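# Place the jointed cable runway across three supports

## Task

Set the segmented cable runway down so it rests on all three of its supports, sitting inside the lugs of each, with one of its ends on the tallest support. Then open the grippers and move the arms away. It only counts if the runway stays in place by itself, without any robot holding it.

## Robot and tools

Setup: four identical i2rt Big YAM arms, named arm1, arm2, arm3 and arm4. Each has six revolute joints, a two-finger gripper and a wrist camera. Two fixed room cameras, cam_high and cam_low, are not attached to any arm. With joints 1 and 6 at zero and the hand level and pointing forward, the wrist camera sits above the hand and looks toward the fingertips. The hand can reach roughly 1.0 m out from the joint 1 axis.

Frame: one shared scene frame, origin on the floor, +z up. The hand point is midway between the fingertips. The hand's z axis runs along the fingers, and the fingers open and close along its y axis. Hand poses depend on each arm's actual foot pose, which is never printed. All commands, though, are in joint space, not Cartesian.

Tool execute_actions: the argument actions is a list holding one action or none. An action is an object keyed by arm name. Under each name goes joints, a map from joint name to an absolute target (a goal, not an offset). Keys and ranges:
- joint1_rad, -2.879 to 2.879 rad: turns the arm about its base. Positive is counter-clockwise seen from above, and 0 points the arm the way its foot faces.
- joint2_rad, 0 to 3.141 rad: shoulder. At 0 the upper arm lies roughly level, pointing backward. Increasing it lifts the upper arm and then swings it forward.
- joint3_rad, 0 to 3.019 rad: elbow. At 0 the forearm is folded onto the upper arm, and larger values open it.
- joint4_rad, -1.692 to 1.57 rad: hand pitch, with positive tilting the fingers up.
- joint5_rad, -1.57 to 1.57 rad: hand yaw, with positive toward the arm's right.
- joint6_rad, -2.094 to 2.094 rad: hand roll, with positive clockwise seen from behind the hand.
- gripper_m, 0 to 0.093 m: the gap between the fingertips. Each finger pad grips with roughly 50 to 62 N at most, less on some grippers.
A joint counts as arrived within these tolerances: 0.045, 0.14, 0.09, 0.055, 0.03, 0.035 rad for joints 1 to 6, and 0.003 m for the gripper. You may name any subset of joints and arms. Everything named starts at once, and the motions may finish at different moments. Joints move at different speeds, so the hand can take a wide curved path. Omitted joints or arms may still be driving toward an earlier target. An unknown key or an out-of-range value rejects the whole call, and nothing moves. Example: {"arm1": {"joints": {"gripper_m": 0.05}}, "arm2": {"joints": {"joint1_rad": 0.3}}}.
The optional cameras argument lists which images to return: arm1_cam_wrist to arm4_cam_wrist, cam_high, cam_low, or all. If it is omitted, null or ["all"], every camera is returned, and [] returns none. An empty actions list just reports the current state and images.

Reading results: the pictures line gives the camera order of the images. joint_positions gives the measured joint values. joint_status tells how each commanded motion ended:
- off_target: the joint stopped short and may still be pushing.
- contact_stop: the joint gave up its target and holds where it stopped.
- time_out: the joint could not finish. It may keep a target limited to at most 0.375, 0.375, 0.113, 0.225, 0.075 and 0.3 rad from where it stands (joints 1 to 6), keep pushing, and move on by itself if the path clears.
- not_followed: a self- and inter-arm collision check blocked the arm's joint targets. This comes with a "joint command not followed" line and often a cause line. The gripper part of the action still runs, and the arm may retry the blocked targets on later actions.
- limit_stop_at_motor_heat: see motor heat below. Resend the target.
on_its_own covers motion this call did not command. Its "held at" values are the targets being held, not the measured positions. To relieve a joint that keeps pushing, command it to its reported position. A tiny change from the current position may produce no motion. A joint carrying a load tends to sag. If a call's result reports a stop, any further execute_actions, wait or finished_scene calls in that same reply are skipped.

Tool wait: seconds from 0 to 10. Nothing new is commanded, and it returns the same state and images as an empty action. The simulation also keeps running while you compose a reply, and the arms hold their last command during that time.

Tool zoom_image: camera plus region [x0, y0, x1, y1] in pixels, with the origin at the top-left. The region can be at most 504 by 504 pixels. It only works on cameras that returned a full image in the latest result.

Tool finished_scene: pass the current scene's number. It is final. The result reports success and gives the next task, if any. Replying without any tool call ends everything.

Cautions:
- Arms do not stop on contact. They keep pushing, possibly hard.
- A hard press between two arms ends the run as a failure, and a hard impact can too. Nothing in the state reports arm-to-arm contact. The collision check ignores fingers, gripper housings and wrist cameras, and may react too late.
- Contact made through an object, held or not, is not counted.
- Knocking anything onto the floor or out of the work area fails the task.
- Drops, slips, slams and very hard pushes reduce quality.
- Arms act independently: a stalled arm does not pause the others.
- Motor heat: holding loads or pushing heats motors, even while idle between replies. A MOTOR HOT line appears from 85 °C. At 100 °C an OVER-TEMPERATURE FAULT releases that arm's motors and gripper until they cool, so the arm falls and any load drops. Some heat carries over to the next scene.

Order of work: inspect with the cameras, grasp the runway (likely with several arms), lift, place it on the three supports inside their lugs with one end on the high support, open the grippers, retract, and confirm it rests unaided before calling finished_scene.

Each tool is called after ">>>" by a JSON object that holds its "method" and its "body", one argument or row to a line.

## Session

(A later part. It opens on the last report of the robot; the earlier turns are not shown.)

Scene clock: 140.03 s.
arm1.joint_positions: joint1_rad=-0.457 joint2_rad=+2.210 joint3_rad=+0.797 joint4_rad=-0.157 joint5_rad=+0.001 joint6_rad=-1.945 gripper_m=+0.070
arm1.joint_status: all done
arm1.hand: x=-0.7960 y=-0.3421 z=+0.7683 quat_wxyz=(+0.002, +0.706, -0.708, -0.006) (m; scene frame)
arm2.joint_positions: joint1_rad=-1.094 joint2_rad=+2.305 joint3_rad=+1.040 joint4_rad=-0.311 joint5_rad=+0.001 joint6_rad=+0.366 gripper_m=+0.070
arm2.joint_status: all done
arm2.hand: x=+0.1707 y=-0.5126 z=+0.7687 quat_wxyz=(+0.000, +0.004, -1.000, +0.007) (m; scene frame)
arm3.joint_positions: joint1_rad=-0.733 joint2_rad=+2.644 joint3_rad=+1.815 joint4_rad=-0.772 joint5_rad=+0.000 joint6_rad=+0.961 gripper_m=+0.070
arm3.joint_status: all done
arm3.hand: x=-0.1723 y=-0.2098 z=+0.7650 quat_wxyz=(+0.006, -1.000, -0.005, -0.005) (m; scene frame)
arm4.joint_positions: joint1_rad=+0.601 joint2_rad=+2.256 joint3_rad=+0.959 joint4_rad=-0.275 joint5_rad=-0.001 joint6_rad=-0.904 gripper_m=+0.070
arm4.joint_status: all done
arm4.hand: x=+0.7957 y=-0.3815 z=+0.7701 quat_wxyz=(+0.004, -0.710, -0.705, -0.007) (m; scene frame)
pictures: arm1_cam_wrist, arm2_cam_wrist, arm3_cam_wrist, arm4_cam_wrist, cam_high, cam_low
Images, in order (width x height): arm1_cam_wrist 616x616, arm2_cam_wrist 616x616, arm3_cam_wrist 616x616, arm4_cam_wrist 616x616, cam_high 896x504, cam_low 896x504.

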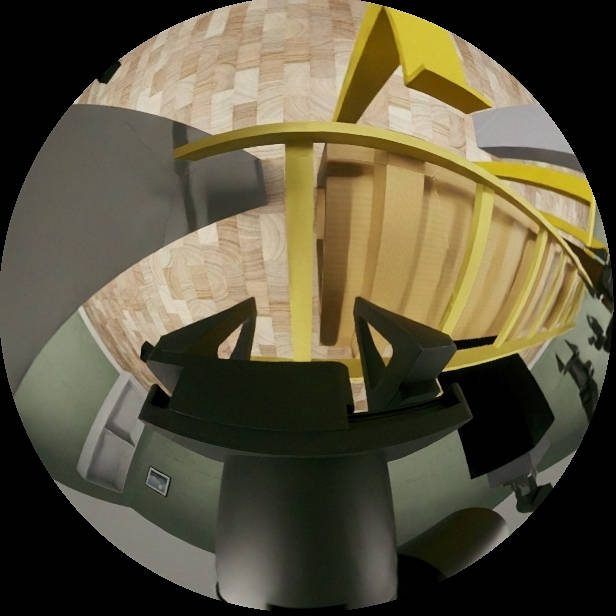

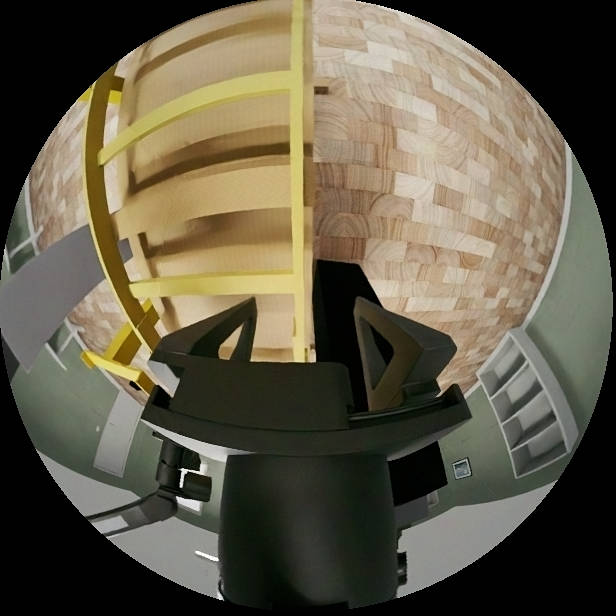

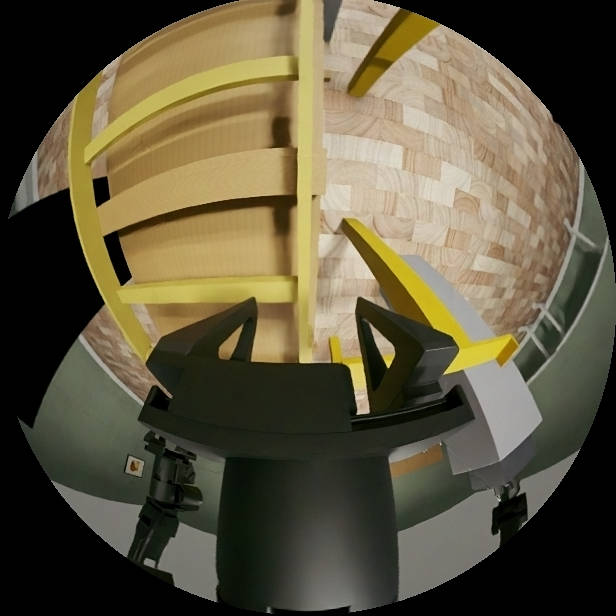

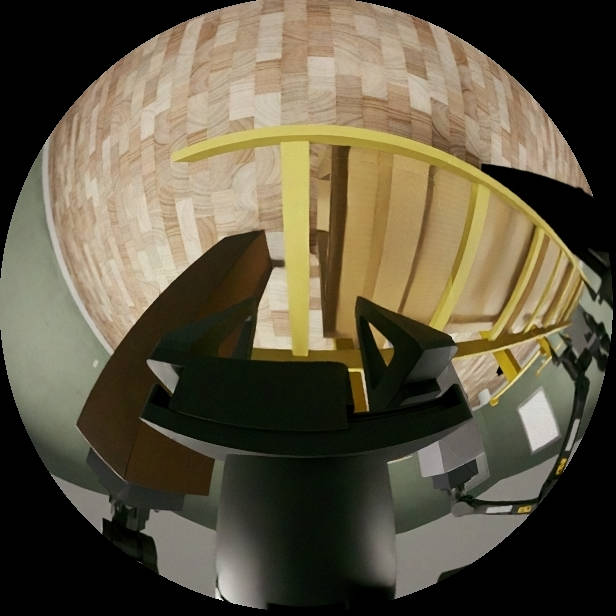

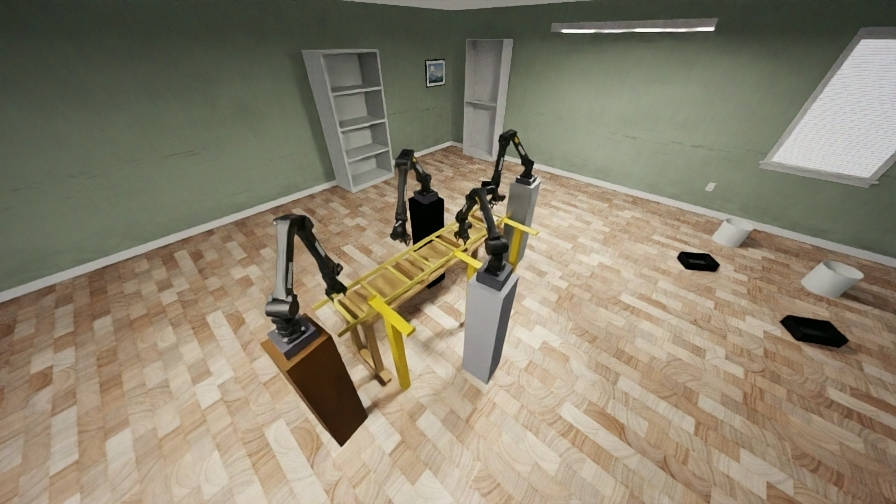

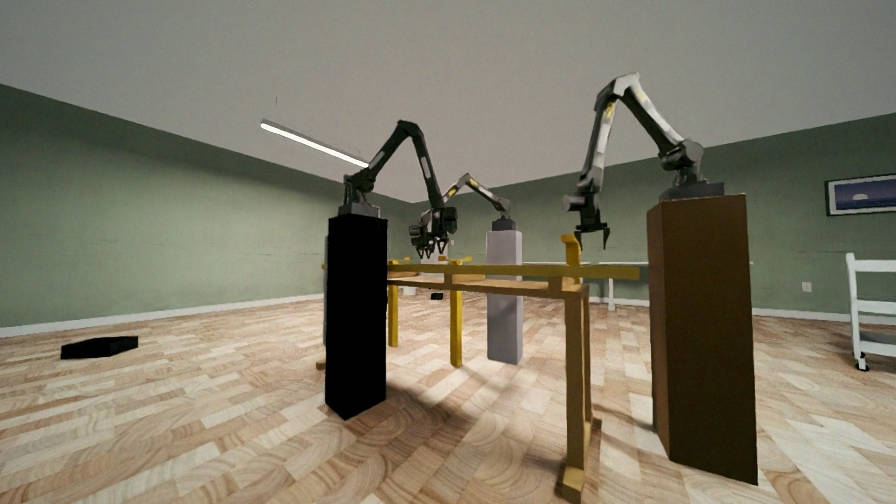

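>>> {"method": "zoom_image", "body": {
  "camera": "arm3_cam_wrist",
  "region": [280, 270, 540, 430]
}}

>>> {"method": "zoom_image", "body": {
  "camera": "arm1_cam_wrist",
  "region": [300, 0, 616, 220]
}}

>>> {"method": "zoom_image", "body": {
  "camera": "cam_low",
  "region": [380, 180, 640, 310]
}}

Region (280, 270, 540, 430) of arm3_cam_wrist's 616x616 image, scaled by 1.938, with more detail than that image has; it fills the top 310 rows of this view, and the rest is white.

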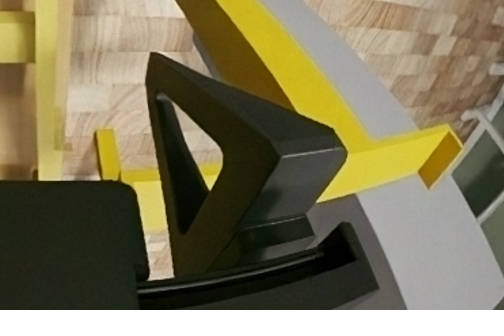

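Region (300, 0, 616, 220) of arm1_cam_wrist's 616x616 image, scaled by 1.595, with more detail than that image has; it fills the top 351 rows of this view, and the rest is white.

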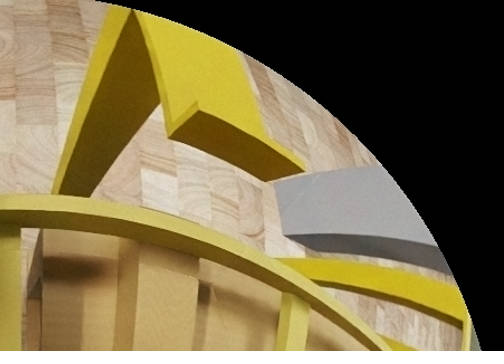

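Region (380, 180, 640, 310) of cam_low's 896x504 image, scaled by 1.938, with more detail than that image has.

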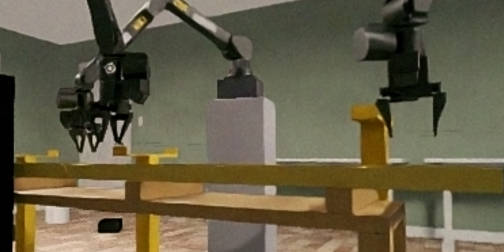

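>>> {"method": "execute_actions", "body": {
  "actions": [
    {"arm1":{"joints":{"joint2_rad":2.362,"joint3_rad":0.87,"joint4_rad":-0.044}},"arm2":{"joints":{"joint1_rad":-1.072,"joint2_rad":2.434,"joint3_rad":1.112,"joint4_rad":-0.211}},"arm3":{"joints":{"joint2_rad":2.738,"joint3_rad":1.912,"joint4_rad":-0.713}},"arm4":{"joints":{"joint2_rad":2.394,"joint3_rad":1.023,"joint4_rad":-0.166}}}
  ]
}}

Scene clock: 163.57 s.
arm1.joint_positions: joint1_rad=-0.457 joint2_rad=+2.365 joint3_rad=+0.871 joint4_rad=-0.051 joint5_rad=+0.001 joint6_rad=-1.945 gripper_m=+0.070
arm1.joint_status: all done
arm1.hand: x=-0.7849 y=-0.3463 z=+0.7180 quat_wxyz=(-0.003, +0.706, -0.708, +0.005) (m; scene frame)
arm2.joint_positions: joint1_rad=-1.082 joint2_rad=+2.422 joint3_rad=+1.111 joint4_rad=-0.220 joint5_rad=+0.001 joint6_rad=+0.366 gripper_m=+0.070
arm2.joint_status: all done
arm2.hand: x=+0.1868 y=-0.5010 z=+0.7267 quat_wxyz=(-0.021, +0.010, -1.000, -0.001) (m; scene frame)
arm3.joint_positions: joint1_rad=-0.733 joint2_rad=+2.728 joint3_rad=+1.879 joint4_rad=-0.721 joint5_rad=+0.000 joint6_rad=+0.961 gripper_m=+0.070
arm3.joint_status: all done
arm3.hand: x=-0.1785 y=-0.2190 z=+0.7290 quat_wxyz=(-0.007, -1.000, -0.005, +0.004) (m; scene frame)
arm4.joint_positions: joint1_rad=+0.601 joint2_rad=+2.390 joint3_rad=+1.020 joint4_rad=-0.176 joint5_rad=-0.001 joint6_rad=-0.904 gripper_m=+0.070
arm4.joint_status: all done
arm4.hand: x=+0.7876 y=-0.3871 z=+0.7223 quat_wxyz=(+0.006, -0.710, -0.705, +0.006) (m; scene frame)
pictures: arm1_cam_wrist, arm2_cam_wrist, arm3_cam_wrist, arm4_cam_wrist, cam_high, cam_low
Images, in order (width x height): arm1_cam_wrist 616x616, arm2_cam_wrist 616x616, arm3_cam_wrist 616x616, arm4_cam_wrist 616x616, cam_high 896x504, cam_low 896x504.

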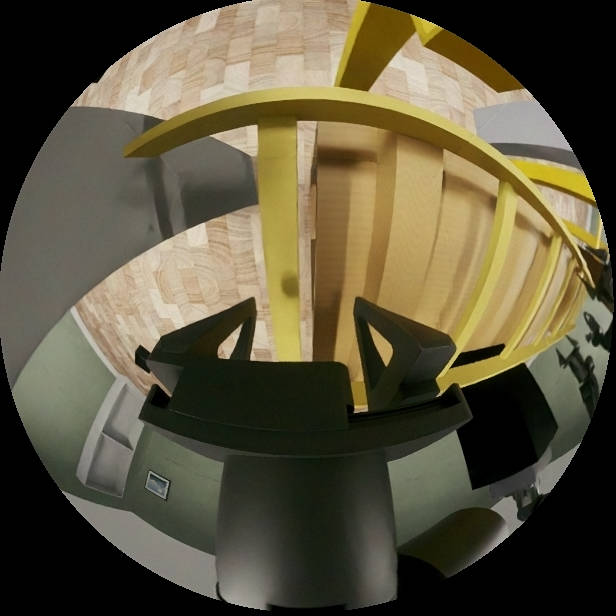

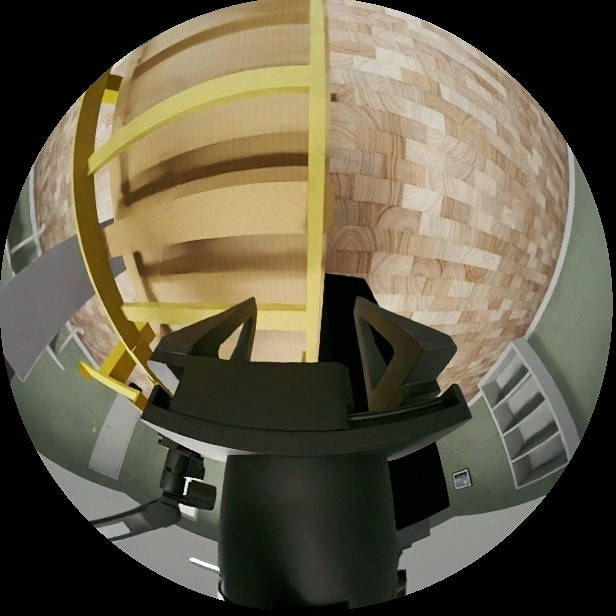

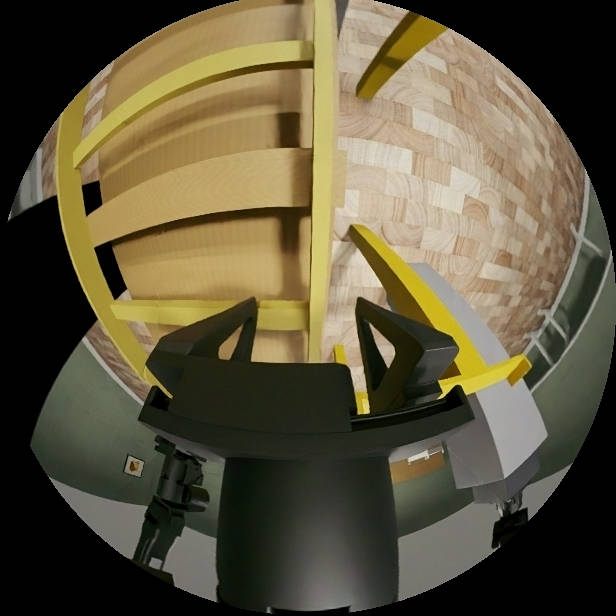

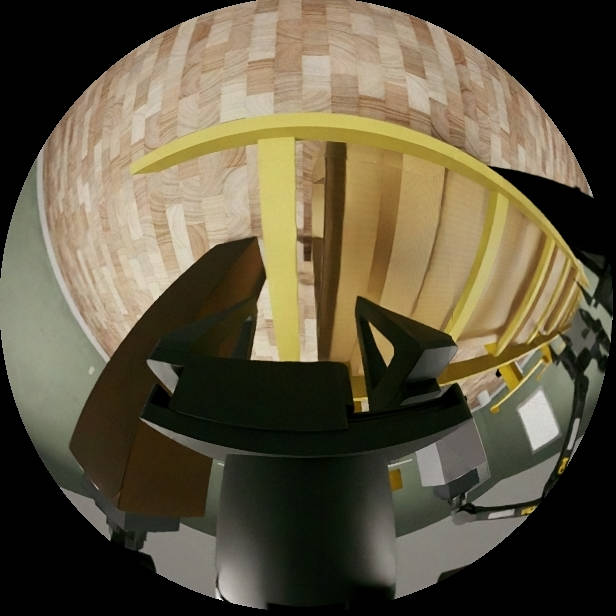

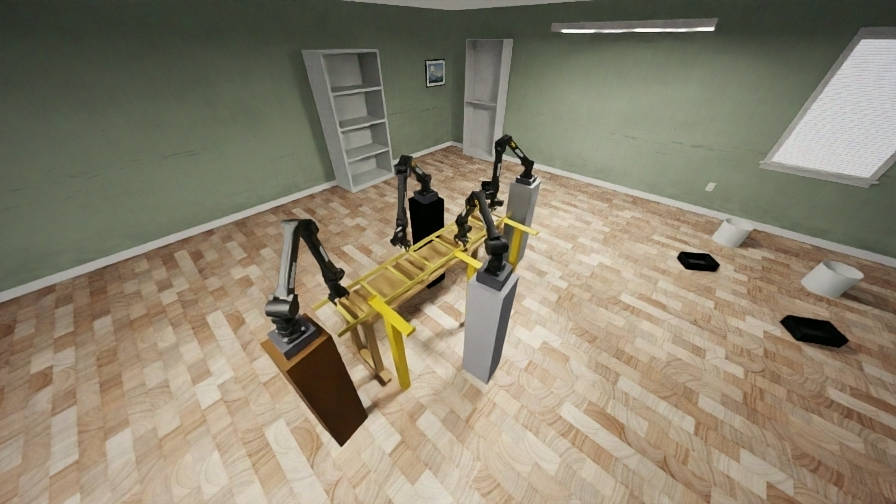

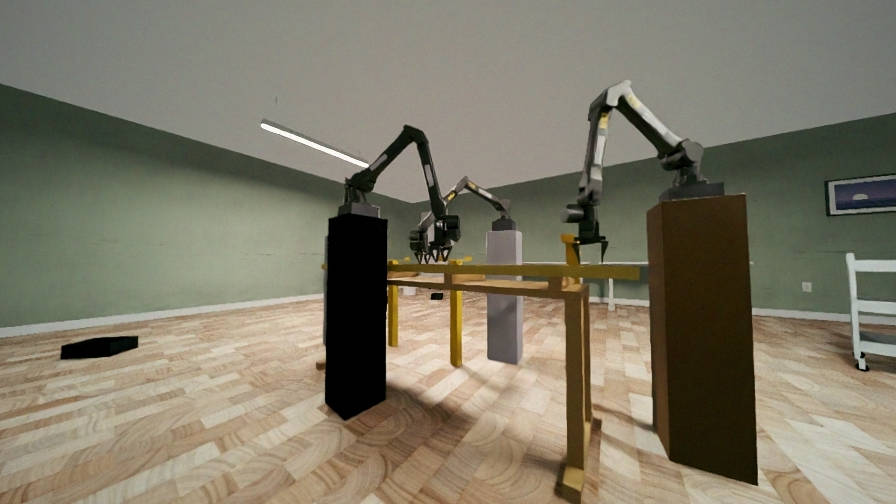

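>>> {"method": "zoom_image", "body": {
  "camera": "cam_low",
  "region": [530, 210, 650, 300]
}}

>>> {"method": "zoom_image", "body": {
  "camera": "cam_low",
  "region": [385, 220, 485, 295]
}}

>>> {"method": "zoom_image", "body": {
  "camera": "arm4_cam_wrist",
  "region": [200, 220, 400, 380]
}}

Region (530, 210, 650, 300) of cam_low's 896x504 image, scaled by 4.200, with more detail than that image has; it fills the top 378 rows of this view, and the rest is white.

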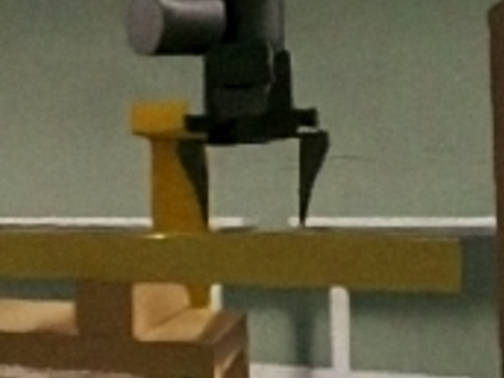

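Region (385, 220, 485, 295) of cam_low's 896x504 image, scaled by 5.040, with more detail than that image has; it fills the top 378 rows of this view, and the rest is white.

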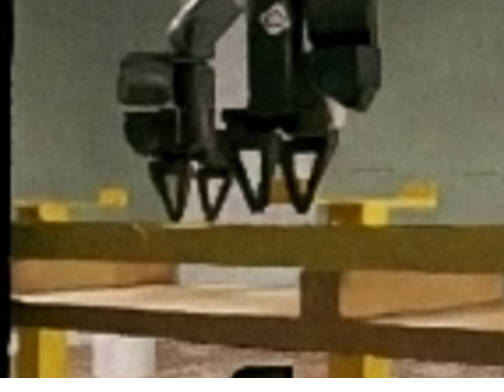

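Region (200, 220, 400, 380) of arm4_cam_wrist's 616x616 image, scaled by 2.520, with more detail than that image has; it fills the top 403 rows of this view, and the rest is white.

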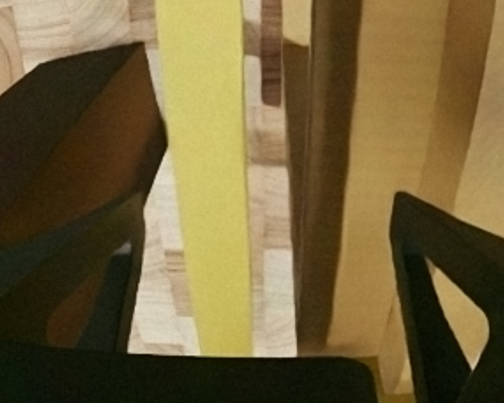

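>>> {"method": "execute_actions", "body": {
  "actions": [
    {"arm1":{"joints":{"joint2_rad":2.461,"joint3_rad":0.914,"joint4_rad":-0.004}},"arm2":{"joints":{"joint2_rad":2.535,"joint3_rad":1.15,"joint4_rad":-0.182}},"arm3":{"joints":{"joint2_rad":2.815,"joint3_rad":1.93,"joint4_rad":-0.674}},"arm4":{"joints":{"joint2_rad":2.49,"joint3_rad":1.055,"joint4_rad":-0.118}}}
  ]
}}

Scene clock: 177.90 s.
arm1.joint_positions: joint1_rad=-0.457 joint2_rad=+2.431 joint3_rad=+0.915 joint4_rad=-0.010 joint5_rad=+0.002 joint6_rad=-1.945 gripper_m=+0.070
arm1.joint_status: all done
arm1.hand: x=-0.7760 y=-0.3499 z=+0.6961 quat_wxyz=(-0.007, +0.706, -0.708, +0.014) (m; scene frame)
arm2.joint_positions: joint1_rad=-1.082 joint2_rad=+2.525 joint3_rad=+1.145 joint4_rad=-0.191 joint5_rad=+0.001 joint6_rad=+0.366 gripper_m=+0.070
arm2.joint_status: all done
arm2.hand: x=+0.1722 y=-0.5075 z=+0.6861 quat_wxyz=(-0.003, +0.010, -1.000, +0.006) (m; scene frame)
arm3.joint_positions: joint1_rad=-0.733 joint2_rad=+2.810 joint3_rad=+1.900 joint4_rad=-0.684 joint5_rad=+0.001 joint6_rad=+0.963 gripper_m=+0.070
arm3.joint_status: all done
arm3.hand: x=-0.1689 y=-0.2049 z=+0.6830 quat_wxyz=(+0.003, -1.000, -0.004, -0.003) (m; scene frame)
arm4.joint_positions: joint1_rad=+0.601 joint2_rad=+2.482 joint3_rad=+1.054 joint4_rad=-0.129 joint5_rad=-0.001 joint6_rad=-0.904 gripper_m=+0.070
arm4.joint_status: all done
arm4.hand: x=+0.7930 y=-0.3824 z=+0.6879 quat_wxyz=(+0.005, -0.710, -0.705, +0.001) (m; scene frame)
pictures: arm1_cam_wrist, arm2_cam_wrist, arm3_cam_wrist, arm4_cam_wrist, cam_high, cam_low
Images, in order (width x height): arm1_cam_wrist 616x616, arm2_cam_wrist 616x616, arm3_cam_wrist 616x616, arm4_cam_wrist 616x616, cam_high 896x504, cam_low 896x504.

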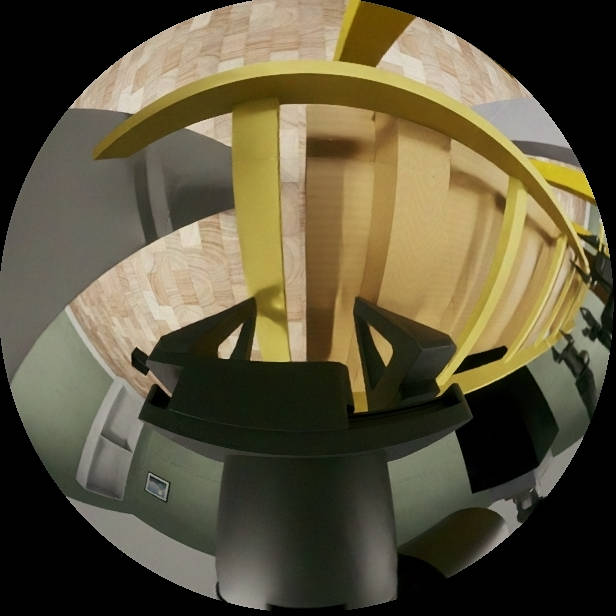

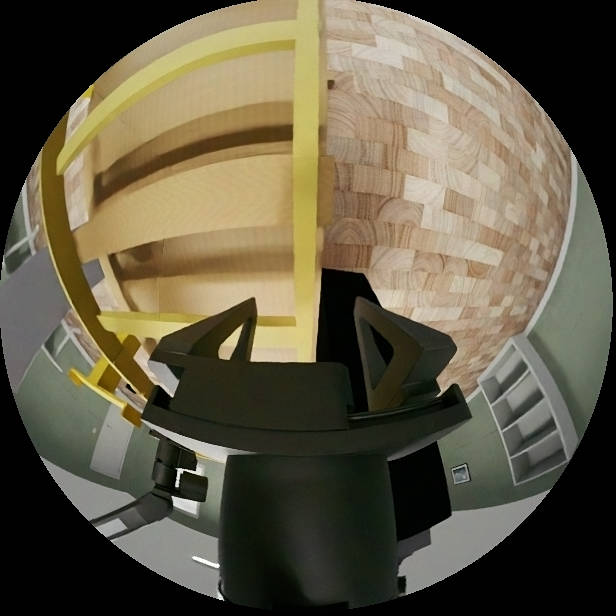

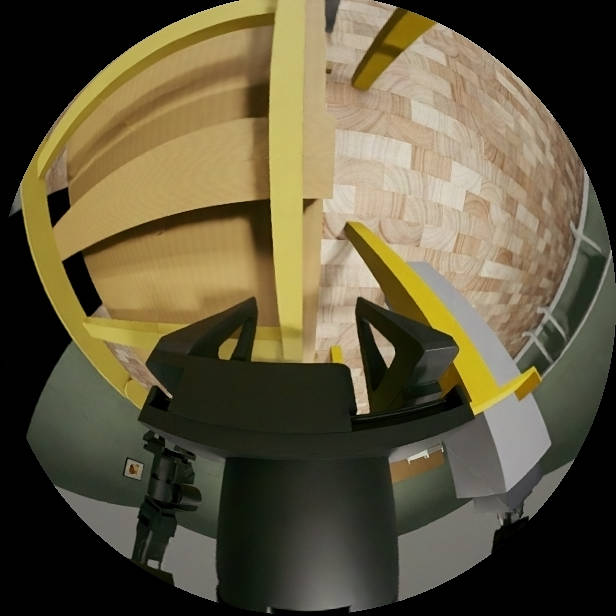

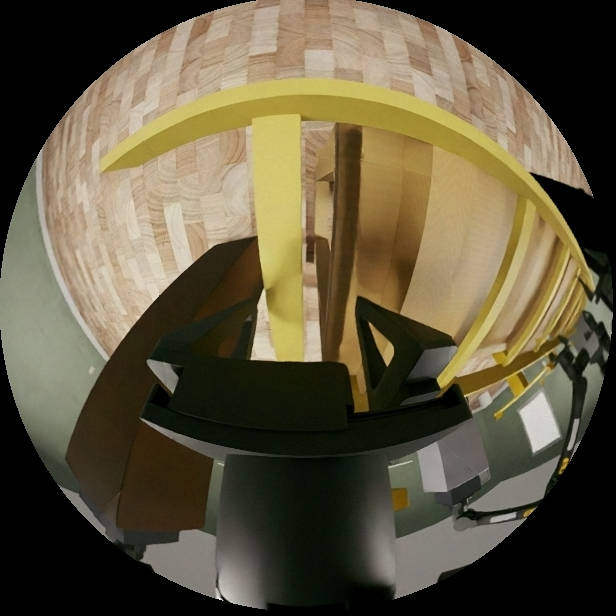

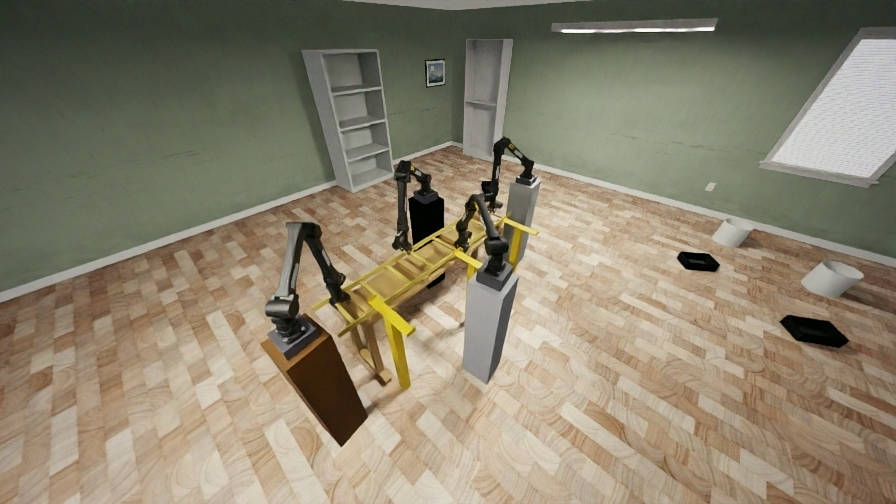

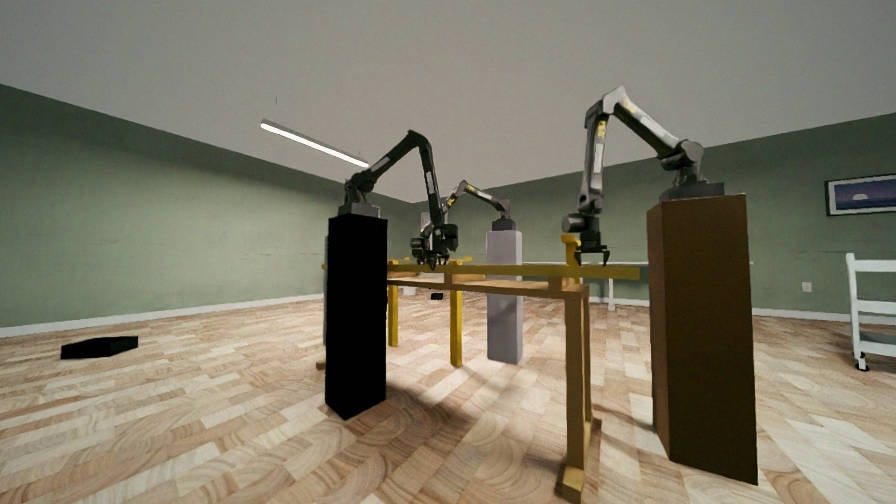

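>>> {"method": "execute_actions", "body": {
  "actions": [
    {"arm1":{"joints":{"joint2_rad":2.38,"joint4_rad":-0.09}},"arm3":{"joints":{"joint1_rad":-0.737}}}
  ],
  "cameras": ["arm1_cam_wrist"]
}}

Scene clock: 182.03 s.
arm1.joint_positions: joint1_rad=-0.457 joint2_rad=+2.393 joint3_rad=+0.915 joint4_rad=-0.081 joint5_rad=+0.002 joint6_rad=-1.945 gripper_m=+0.070
arm1.joint_status: all done
arm1.hand: x=-0.7770 y=-0.3495 z=+0.7094 quat_wxyz=(+0.000, +0.706, -0.708, -0.001) (m; scene frame)
arm2.joint_positions: joint1_rad=-1.082 joint2_rad=+2.525 joint3_rad=+1.145 joint4_rad=-0.191 joint5_rad=+0.001 joint6_rad=+0.366 gripper_m=+0.070
arm2.joint_status: not commanded
arm2.hand: x=+0.1722 y=-0.5075 z=+0.6861 quat_wxyz=(-0.003, +0.010, -1.000, +0.006) (m; scene frame)
arm3.joint_positions: joint1_rad=-0.733 joint2_rad=+2.810 joint3_rad=+1.900 joint4_rad=-0.684 joint5_rad=+0.001 joint6_rad=+0.963 gripper_m=+0.070
arm3.joint_status: all done
arm3.hand: x=-0.1689 y=-0.2049 z=+0.6830 quat_wxyz=(+0.003, -1.000, -0.004, -0.003) (m; scene frame)
arm4.joint_positions: joint1_rad=+0.601 joint2_rad=+2.482 joint3_rad=+1.054 joint4_rad=-0.129 joint5_rad=-0.001 joint6_rad=-0.904 gripper_m=+0.070
arm4.joint_status: not commanded
arm4.hand: x=+0.7930 y=-0.3824 z=+0.6879 quat_wxyz=(+0.005, -0.710, -0.705, +0.001) (m; scene frame)
pictures: arm1_cam_wrist
Images, in order (width x height): arm1_cam_wrist 616x616.

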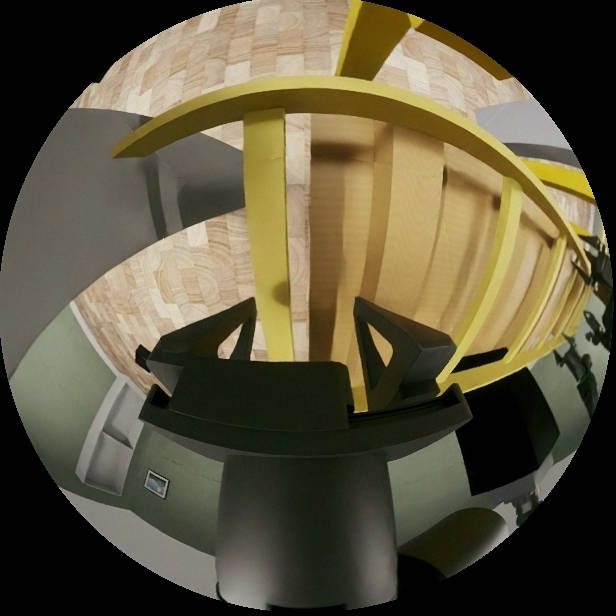

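>>> {"method": "execute_actions", "body": {
  "actions": [
    {"arm1":{"joints":{"joint2_rad":2.465,"joint3_rad":0.908,"joint4_rad":-0.04,"gripper_m":0.08}},"arm2":{"joints":{"gripper_m":0.03}},"arm3":{"joints":{"gripper_m":0.03}},"arm4":{"joints":{"joint2_rad":2.515,"joint4_rad":-0.095}}}
  ],
  "cameras": ["arm1_cam_wrist","arm4_cam_wrist","cam_low"]
}}

Scene clock: 186.20 s.
arm1.joint_positions: joint1_rad=-0.457 joint2_rad=+2.464 joint3_rad=+0.912 joint4_rad=-0.049 joint5_rad=+0.002 joint6_rad=-1.945 gripper_m=+0.080
arm1.joint_status: all done
arm1.hand: x=-0.8003 y=-0.3402 z=+0.6847 quat_wxyz=(+0.008, +0.706, -0.708, -0.021) (m; scene frame)
arm2.joint_positions: joint1_rad=-1.082 joint2_rad=+2.525 joint3_rad=+1.145 joint4_rad=-0.191 joint5_rad=+0.001 joint6_rad=+0.366 gripper_m=+0.030
arm2.joint_status: all done
arm2.hand: x=+0.1722 y=-0.5075 z=+0.6861 quat_wxyz=(-0.003, +0.010, -1.000, +0.006) (m; scene frame)
arm3.joint_positions: joint1_rad=-0.733 joint2_rad=+2.810 joint3_rad=+1.900 joint4_rad=-0.684 joint5_rad=+0.001 joint6_rad=+0.963 gripper_m=+0.030
arm3.joint_status: all done
arm3.hand: x=-0.1689 y=-0.2049 z=+0.6830 quat_wxyz=(+0.003, -1.000, -0.004, -0.003) (m; scene frame)
arm4.joint_positions: joint1_rad=+0.601 joint2_rad=+2.492 joint3_rad=+1.054 joint4_rad=-0.110 joint5_rad=-0.001 joint6_rad=-0.904 gripper_m=+0.070
arm4.joint_status: all done
arm4.hand: x=+0.7930 y=-0.3824 z=+0.6838 quat_wxyz=(+0.006, -0.710, -0.705, +0.005) (m; scene frame)
pictures: arm1_cam_wrist, arm4_cam_wrist, cam_low
Images, in order (width x height): arm1_cam_wrist 616x616, arm4_cam_wrist 616x616, cam_low 896x504.

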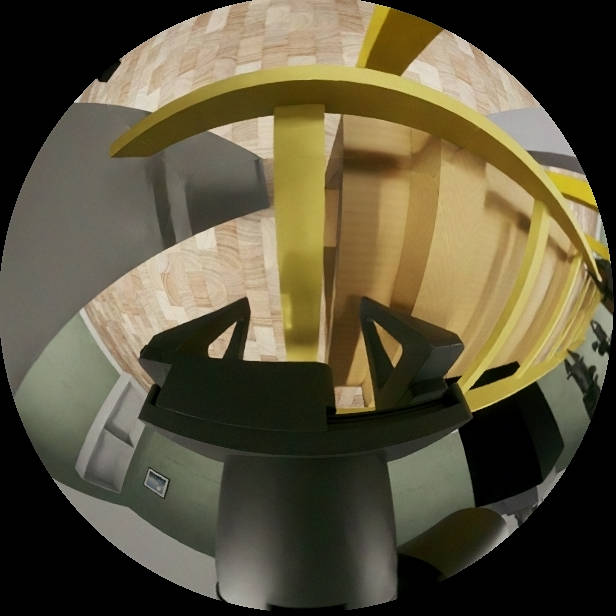

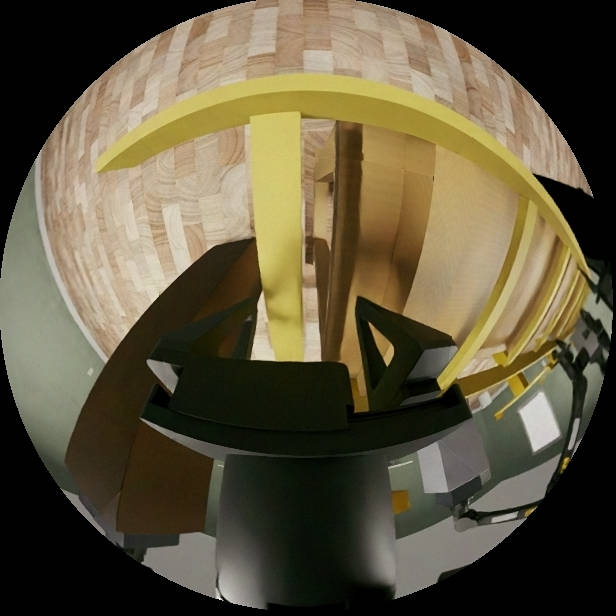

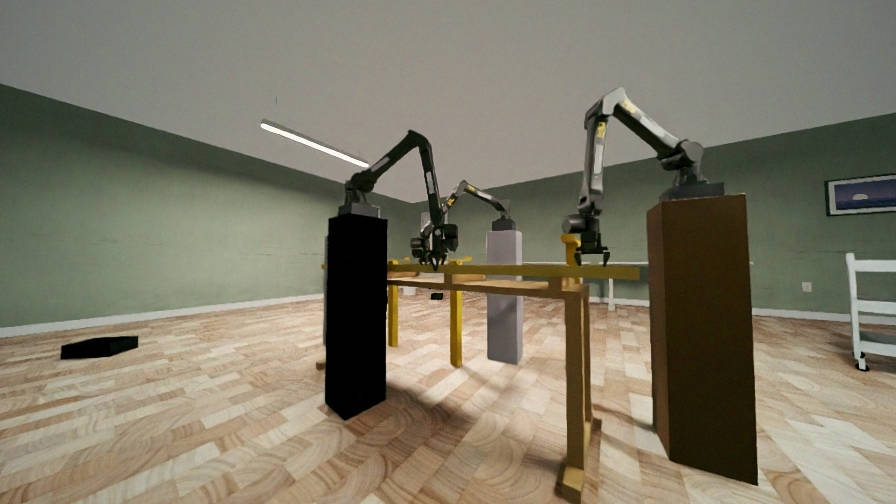

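>>> {"method": "zoom_image", "body": {
  "camera": "arm4_cam_wrist",
  "region": [220, 250, 380, 370]
}}

>>> {"method": "zoom_image", "body": {
  "camera": "cam_low",
  "region": [385, 220, 645, 320]
}}

Region (220, 250, 380, 370) of arm4_cam_wrist's 616x616 image, scaled by 3.150, with more detail than that image has; it fills the top 378 rows of this view, and the rest is white.

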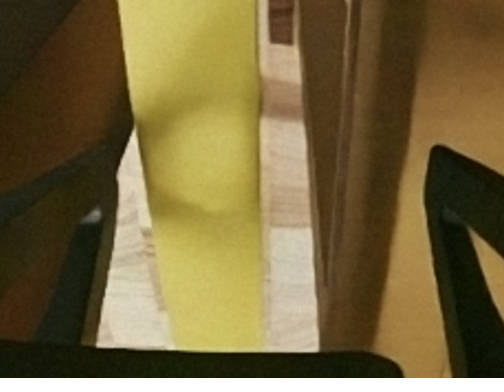

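Region (385, 220, 645, 320) of cam_low's 896x504 image, scaled by 1.938, with more detail than that image has; it fills the top 194 rows of this view, and the rest is white.

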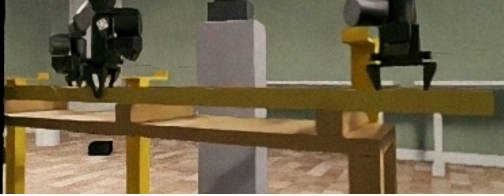

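>>> {"method": "execute_actions", "body": {
  "actions": [
    {"arm1":{"joints":{"joint2_rad":2.50,"joint4_rad":0.0}},"arm4":{"joints":{"joint2_rad":2.55,"joint4_rad":-0.085}}}
  ],
  "cameras": ["arm1_cam_wrist","arm4_cam_wrist","arm2_cam_wrist","arm3_cam_wrist"]
}}

Scene clock: 194.30 s.
arm1.joint_positions: joint1_rad=-0.457 joint2_rad=+2.490 joint3_rad=+0.912 joint4_rad=-0.010 joint5_rad=+0.002 joint6_rad=-1.945 gripper_m=+0.080
arm1.joint_status: all done
arm1.hand: x=-0.8022 y=-0.3395 z=+0.6759 quat_wxyz=(+0.006, +0.706, -0.708, -0.015) (m; scene frame)
arm2.joint_positions: joint1_rad=-1.082 joint2_rad=+2.525 joint3_rad=+1.145 joint4_rad=-0.191 joint5_rad=+0.001 joint6_rad=+0.366 gripper_m=+0.030
arm2.joint_status: not commanded
arm2.hand: x=+0.1722 y=-0.5075 z=+0.6861 quat_wxyz=(-0.003, +0.010, -1.000, +0.006) (m; scene frame)
arm3.joint_positions: joint1_rad=-0.733 joint2_rad=+2.810 joint3_rad=+1.900 joint4_rad=-0.684 joint5_rad=+0.001 joint6_rad=+0.963 gripper_m=+0.030
arm3.joint_status: not commanded
arm3.hand: x=-0.1689 y=-0.2049 z=+0.6830 quat_wxyz=(+0.003, -1.000, -0.004, -0.003) (m; scene frame)
arm4.joint_positions: joint1_rad=+0.601 joint2_rad=+2.536 joint3_rad=+1.054 joint4_rad=-0.098 joint5_rad=-0.001 joint6_rad=-0.904 gripper_m=+0.070
arm4.joint_status: all done
arm4.hand: x=+0.8067 y=-0.3715 z=+0.6668 quat_wxyz=(+0.004, -0.710, -0.705, -0.011) (m; scene frame)
pictures: arm1_cam_wrist, arm2_cam_wrist, arm3_cam_wrist, arm4_cam_wrist
Images, in order (width x height): arm1_cam_wrist 616x616, arm2_cam_wrist 616x616, arm3_cam_wrist 616x616, arm4_cam_wrist 616x616.

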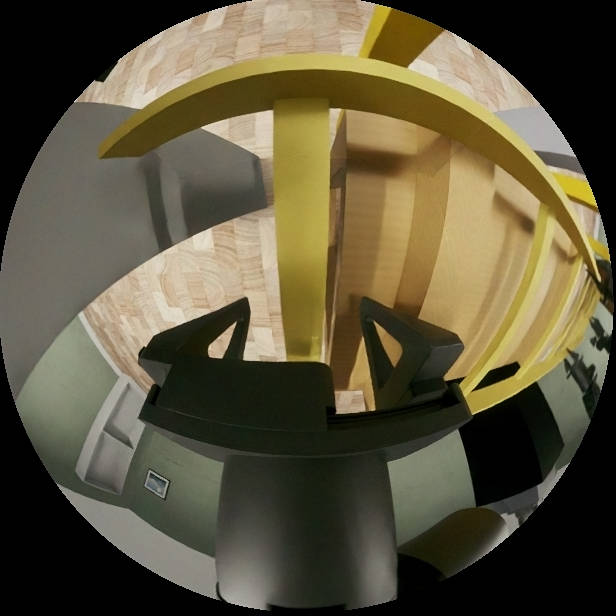

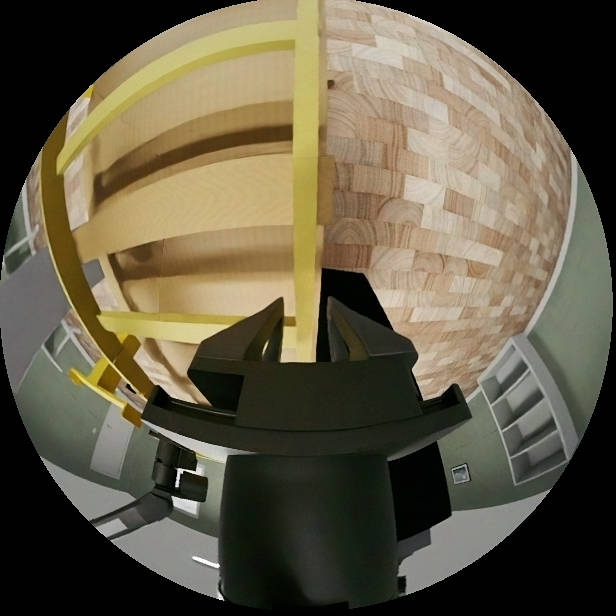

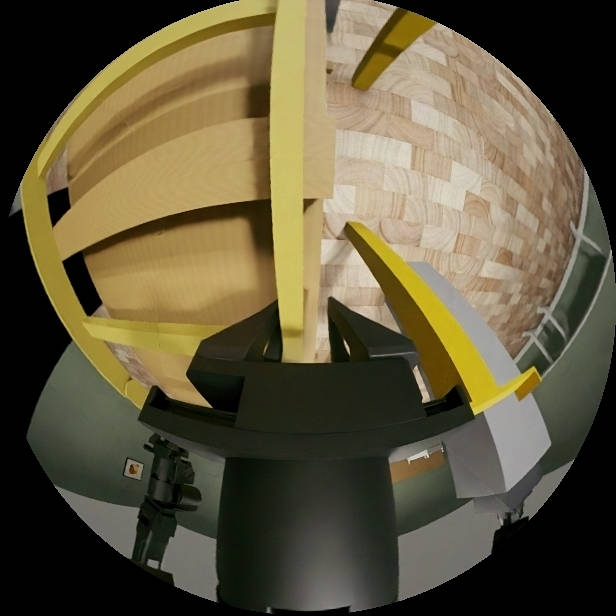

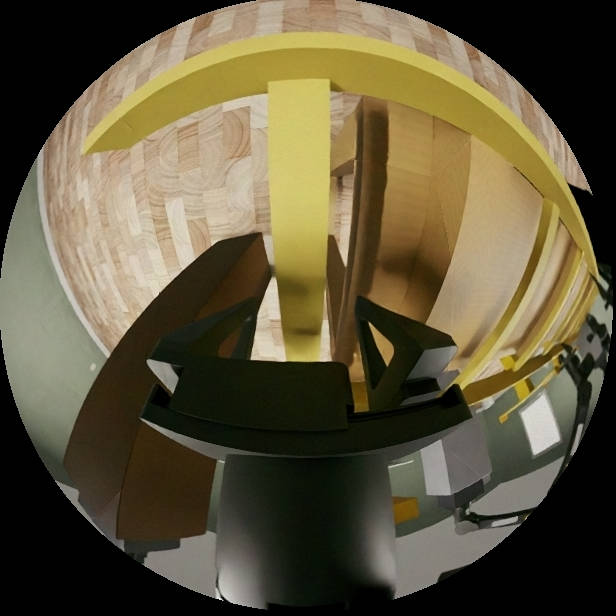

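>>> {"method": "execute_actions", "body": {
  "actions": [
    {"arm2":{"joints":{"joint2_rad":2.56,"joint4_rad":-0.14}},"arm3":{"joints":{"joint2_rad":2.838,"joint4_rad":-0.61}},"arm1":{"joints":{"gripper_m":0.04}},"arm4":{"joints":{"gripper_m":0.04}}}
  ],
  "cameras": ["arm1_cam_wrist","arm4_cam_wrist","arm2_cam_wrist","arm3_cam_wrist"]
}}

Scene clock: 199.40 s.
arm1.joint_positions: joint1_rad=-0.457 joint2_rad=+2.490 joint3_rad=+0.912 joint4_rad=-0.010 joint5_rad=+0.002 joint6_rad=-1.945 gripper_m=+0.040
arm1.joint_status: all done
arm1.hand: x=-0.8022 y=-0.3395 z=+0.6759 quat_wxyz=(+0.006, +0.706, -0.708, -0.015) (m; scene frame)
arm2.joint_positions: joint1_rad=-1.082 joint2_rad=+2.532 joint3_rad=+1.145 joint4_rad=-0.153 joint5_rad=+0.001 joint6_rad=+0.366 gripper_m=+0.030
arm2.joint_status: all done
arm2.hand: x=+0.1775 y=-0.5053 z=+0.6830 quat_wxyz=(-0.017, +0.010, -1.000, +0.000) (m; scene frame)
arm3.joint_positions: joint1_rad=-0.733 joint2_rad=+2.813 joint3_rad=+1.900 joint4_rad=-0.624 joint5_rad=+0.001 joint6_rad=+0.963 gripper_m=+0.030
arm3.joint_status: all done
arm3.hand: x=-0.1765 y=-0.2160 z=+0.6814 quat_wxyz=(-0.020, -1.000, -0.004, +0.014) (m; scene frame)
arm4.joint_positions: joint1_rad=+0.601 joint2_rad=+2.536 joint3_rad=+1.054 joint4_rad=-0.098 joint5_rad=-0.001 joint6_rad=-0.905 gripper_m=+0.040
arm4.joint_status: all done
arm4.hand: x=+0.8067 y=-0.3715 z=+0.6668 quat_wxyz=(+0.004, -0.709, -0.705, -0.011) (m; scene frame)
pictures: arm1_cam_wrist, arm2_cam_wrist, arm3_cam_wrist, arm4_cam_wrist
Images, in order (width x height): arm1_cam_wrist 616x616, arm2_cam_wrist 616x616, arm3_cam_wrist 616x616, arm4_cam_wrist 616x616.

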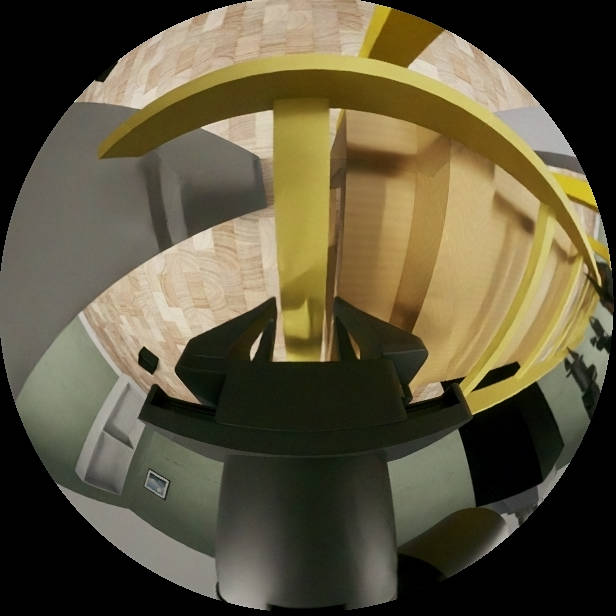

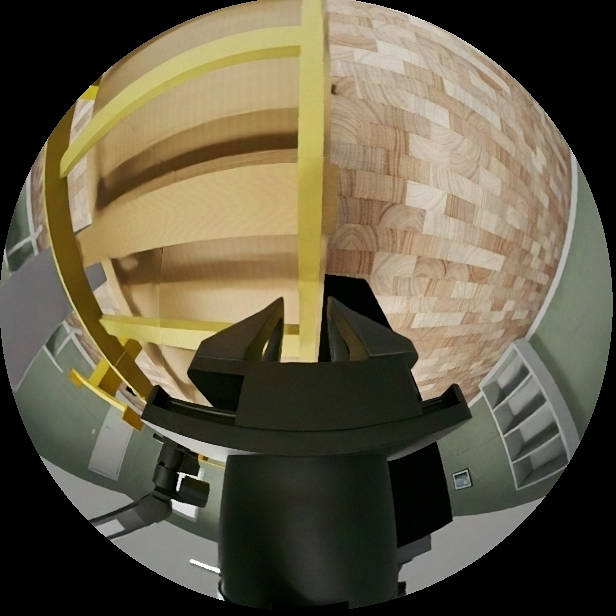

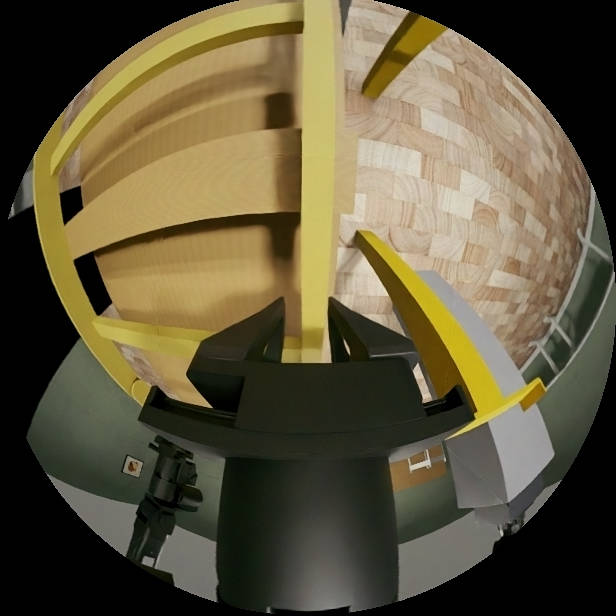

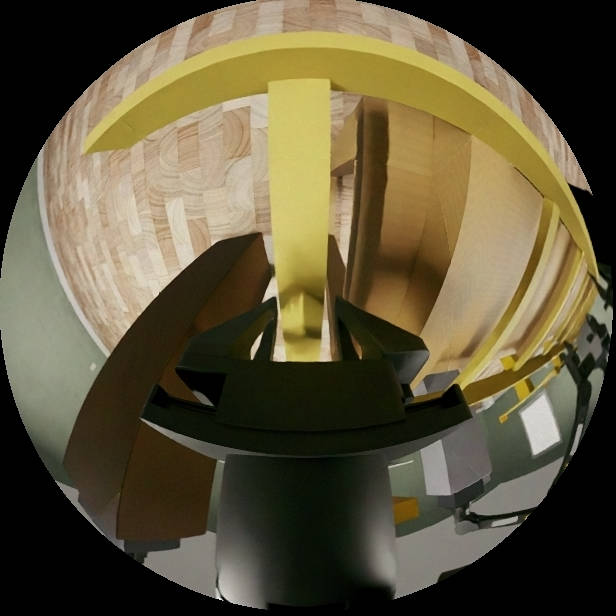

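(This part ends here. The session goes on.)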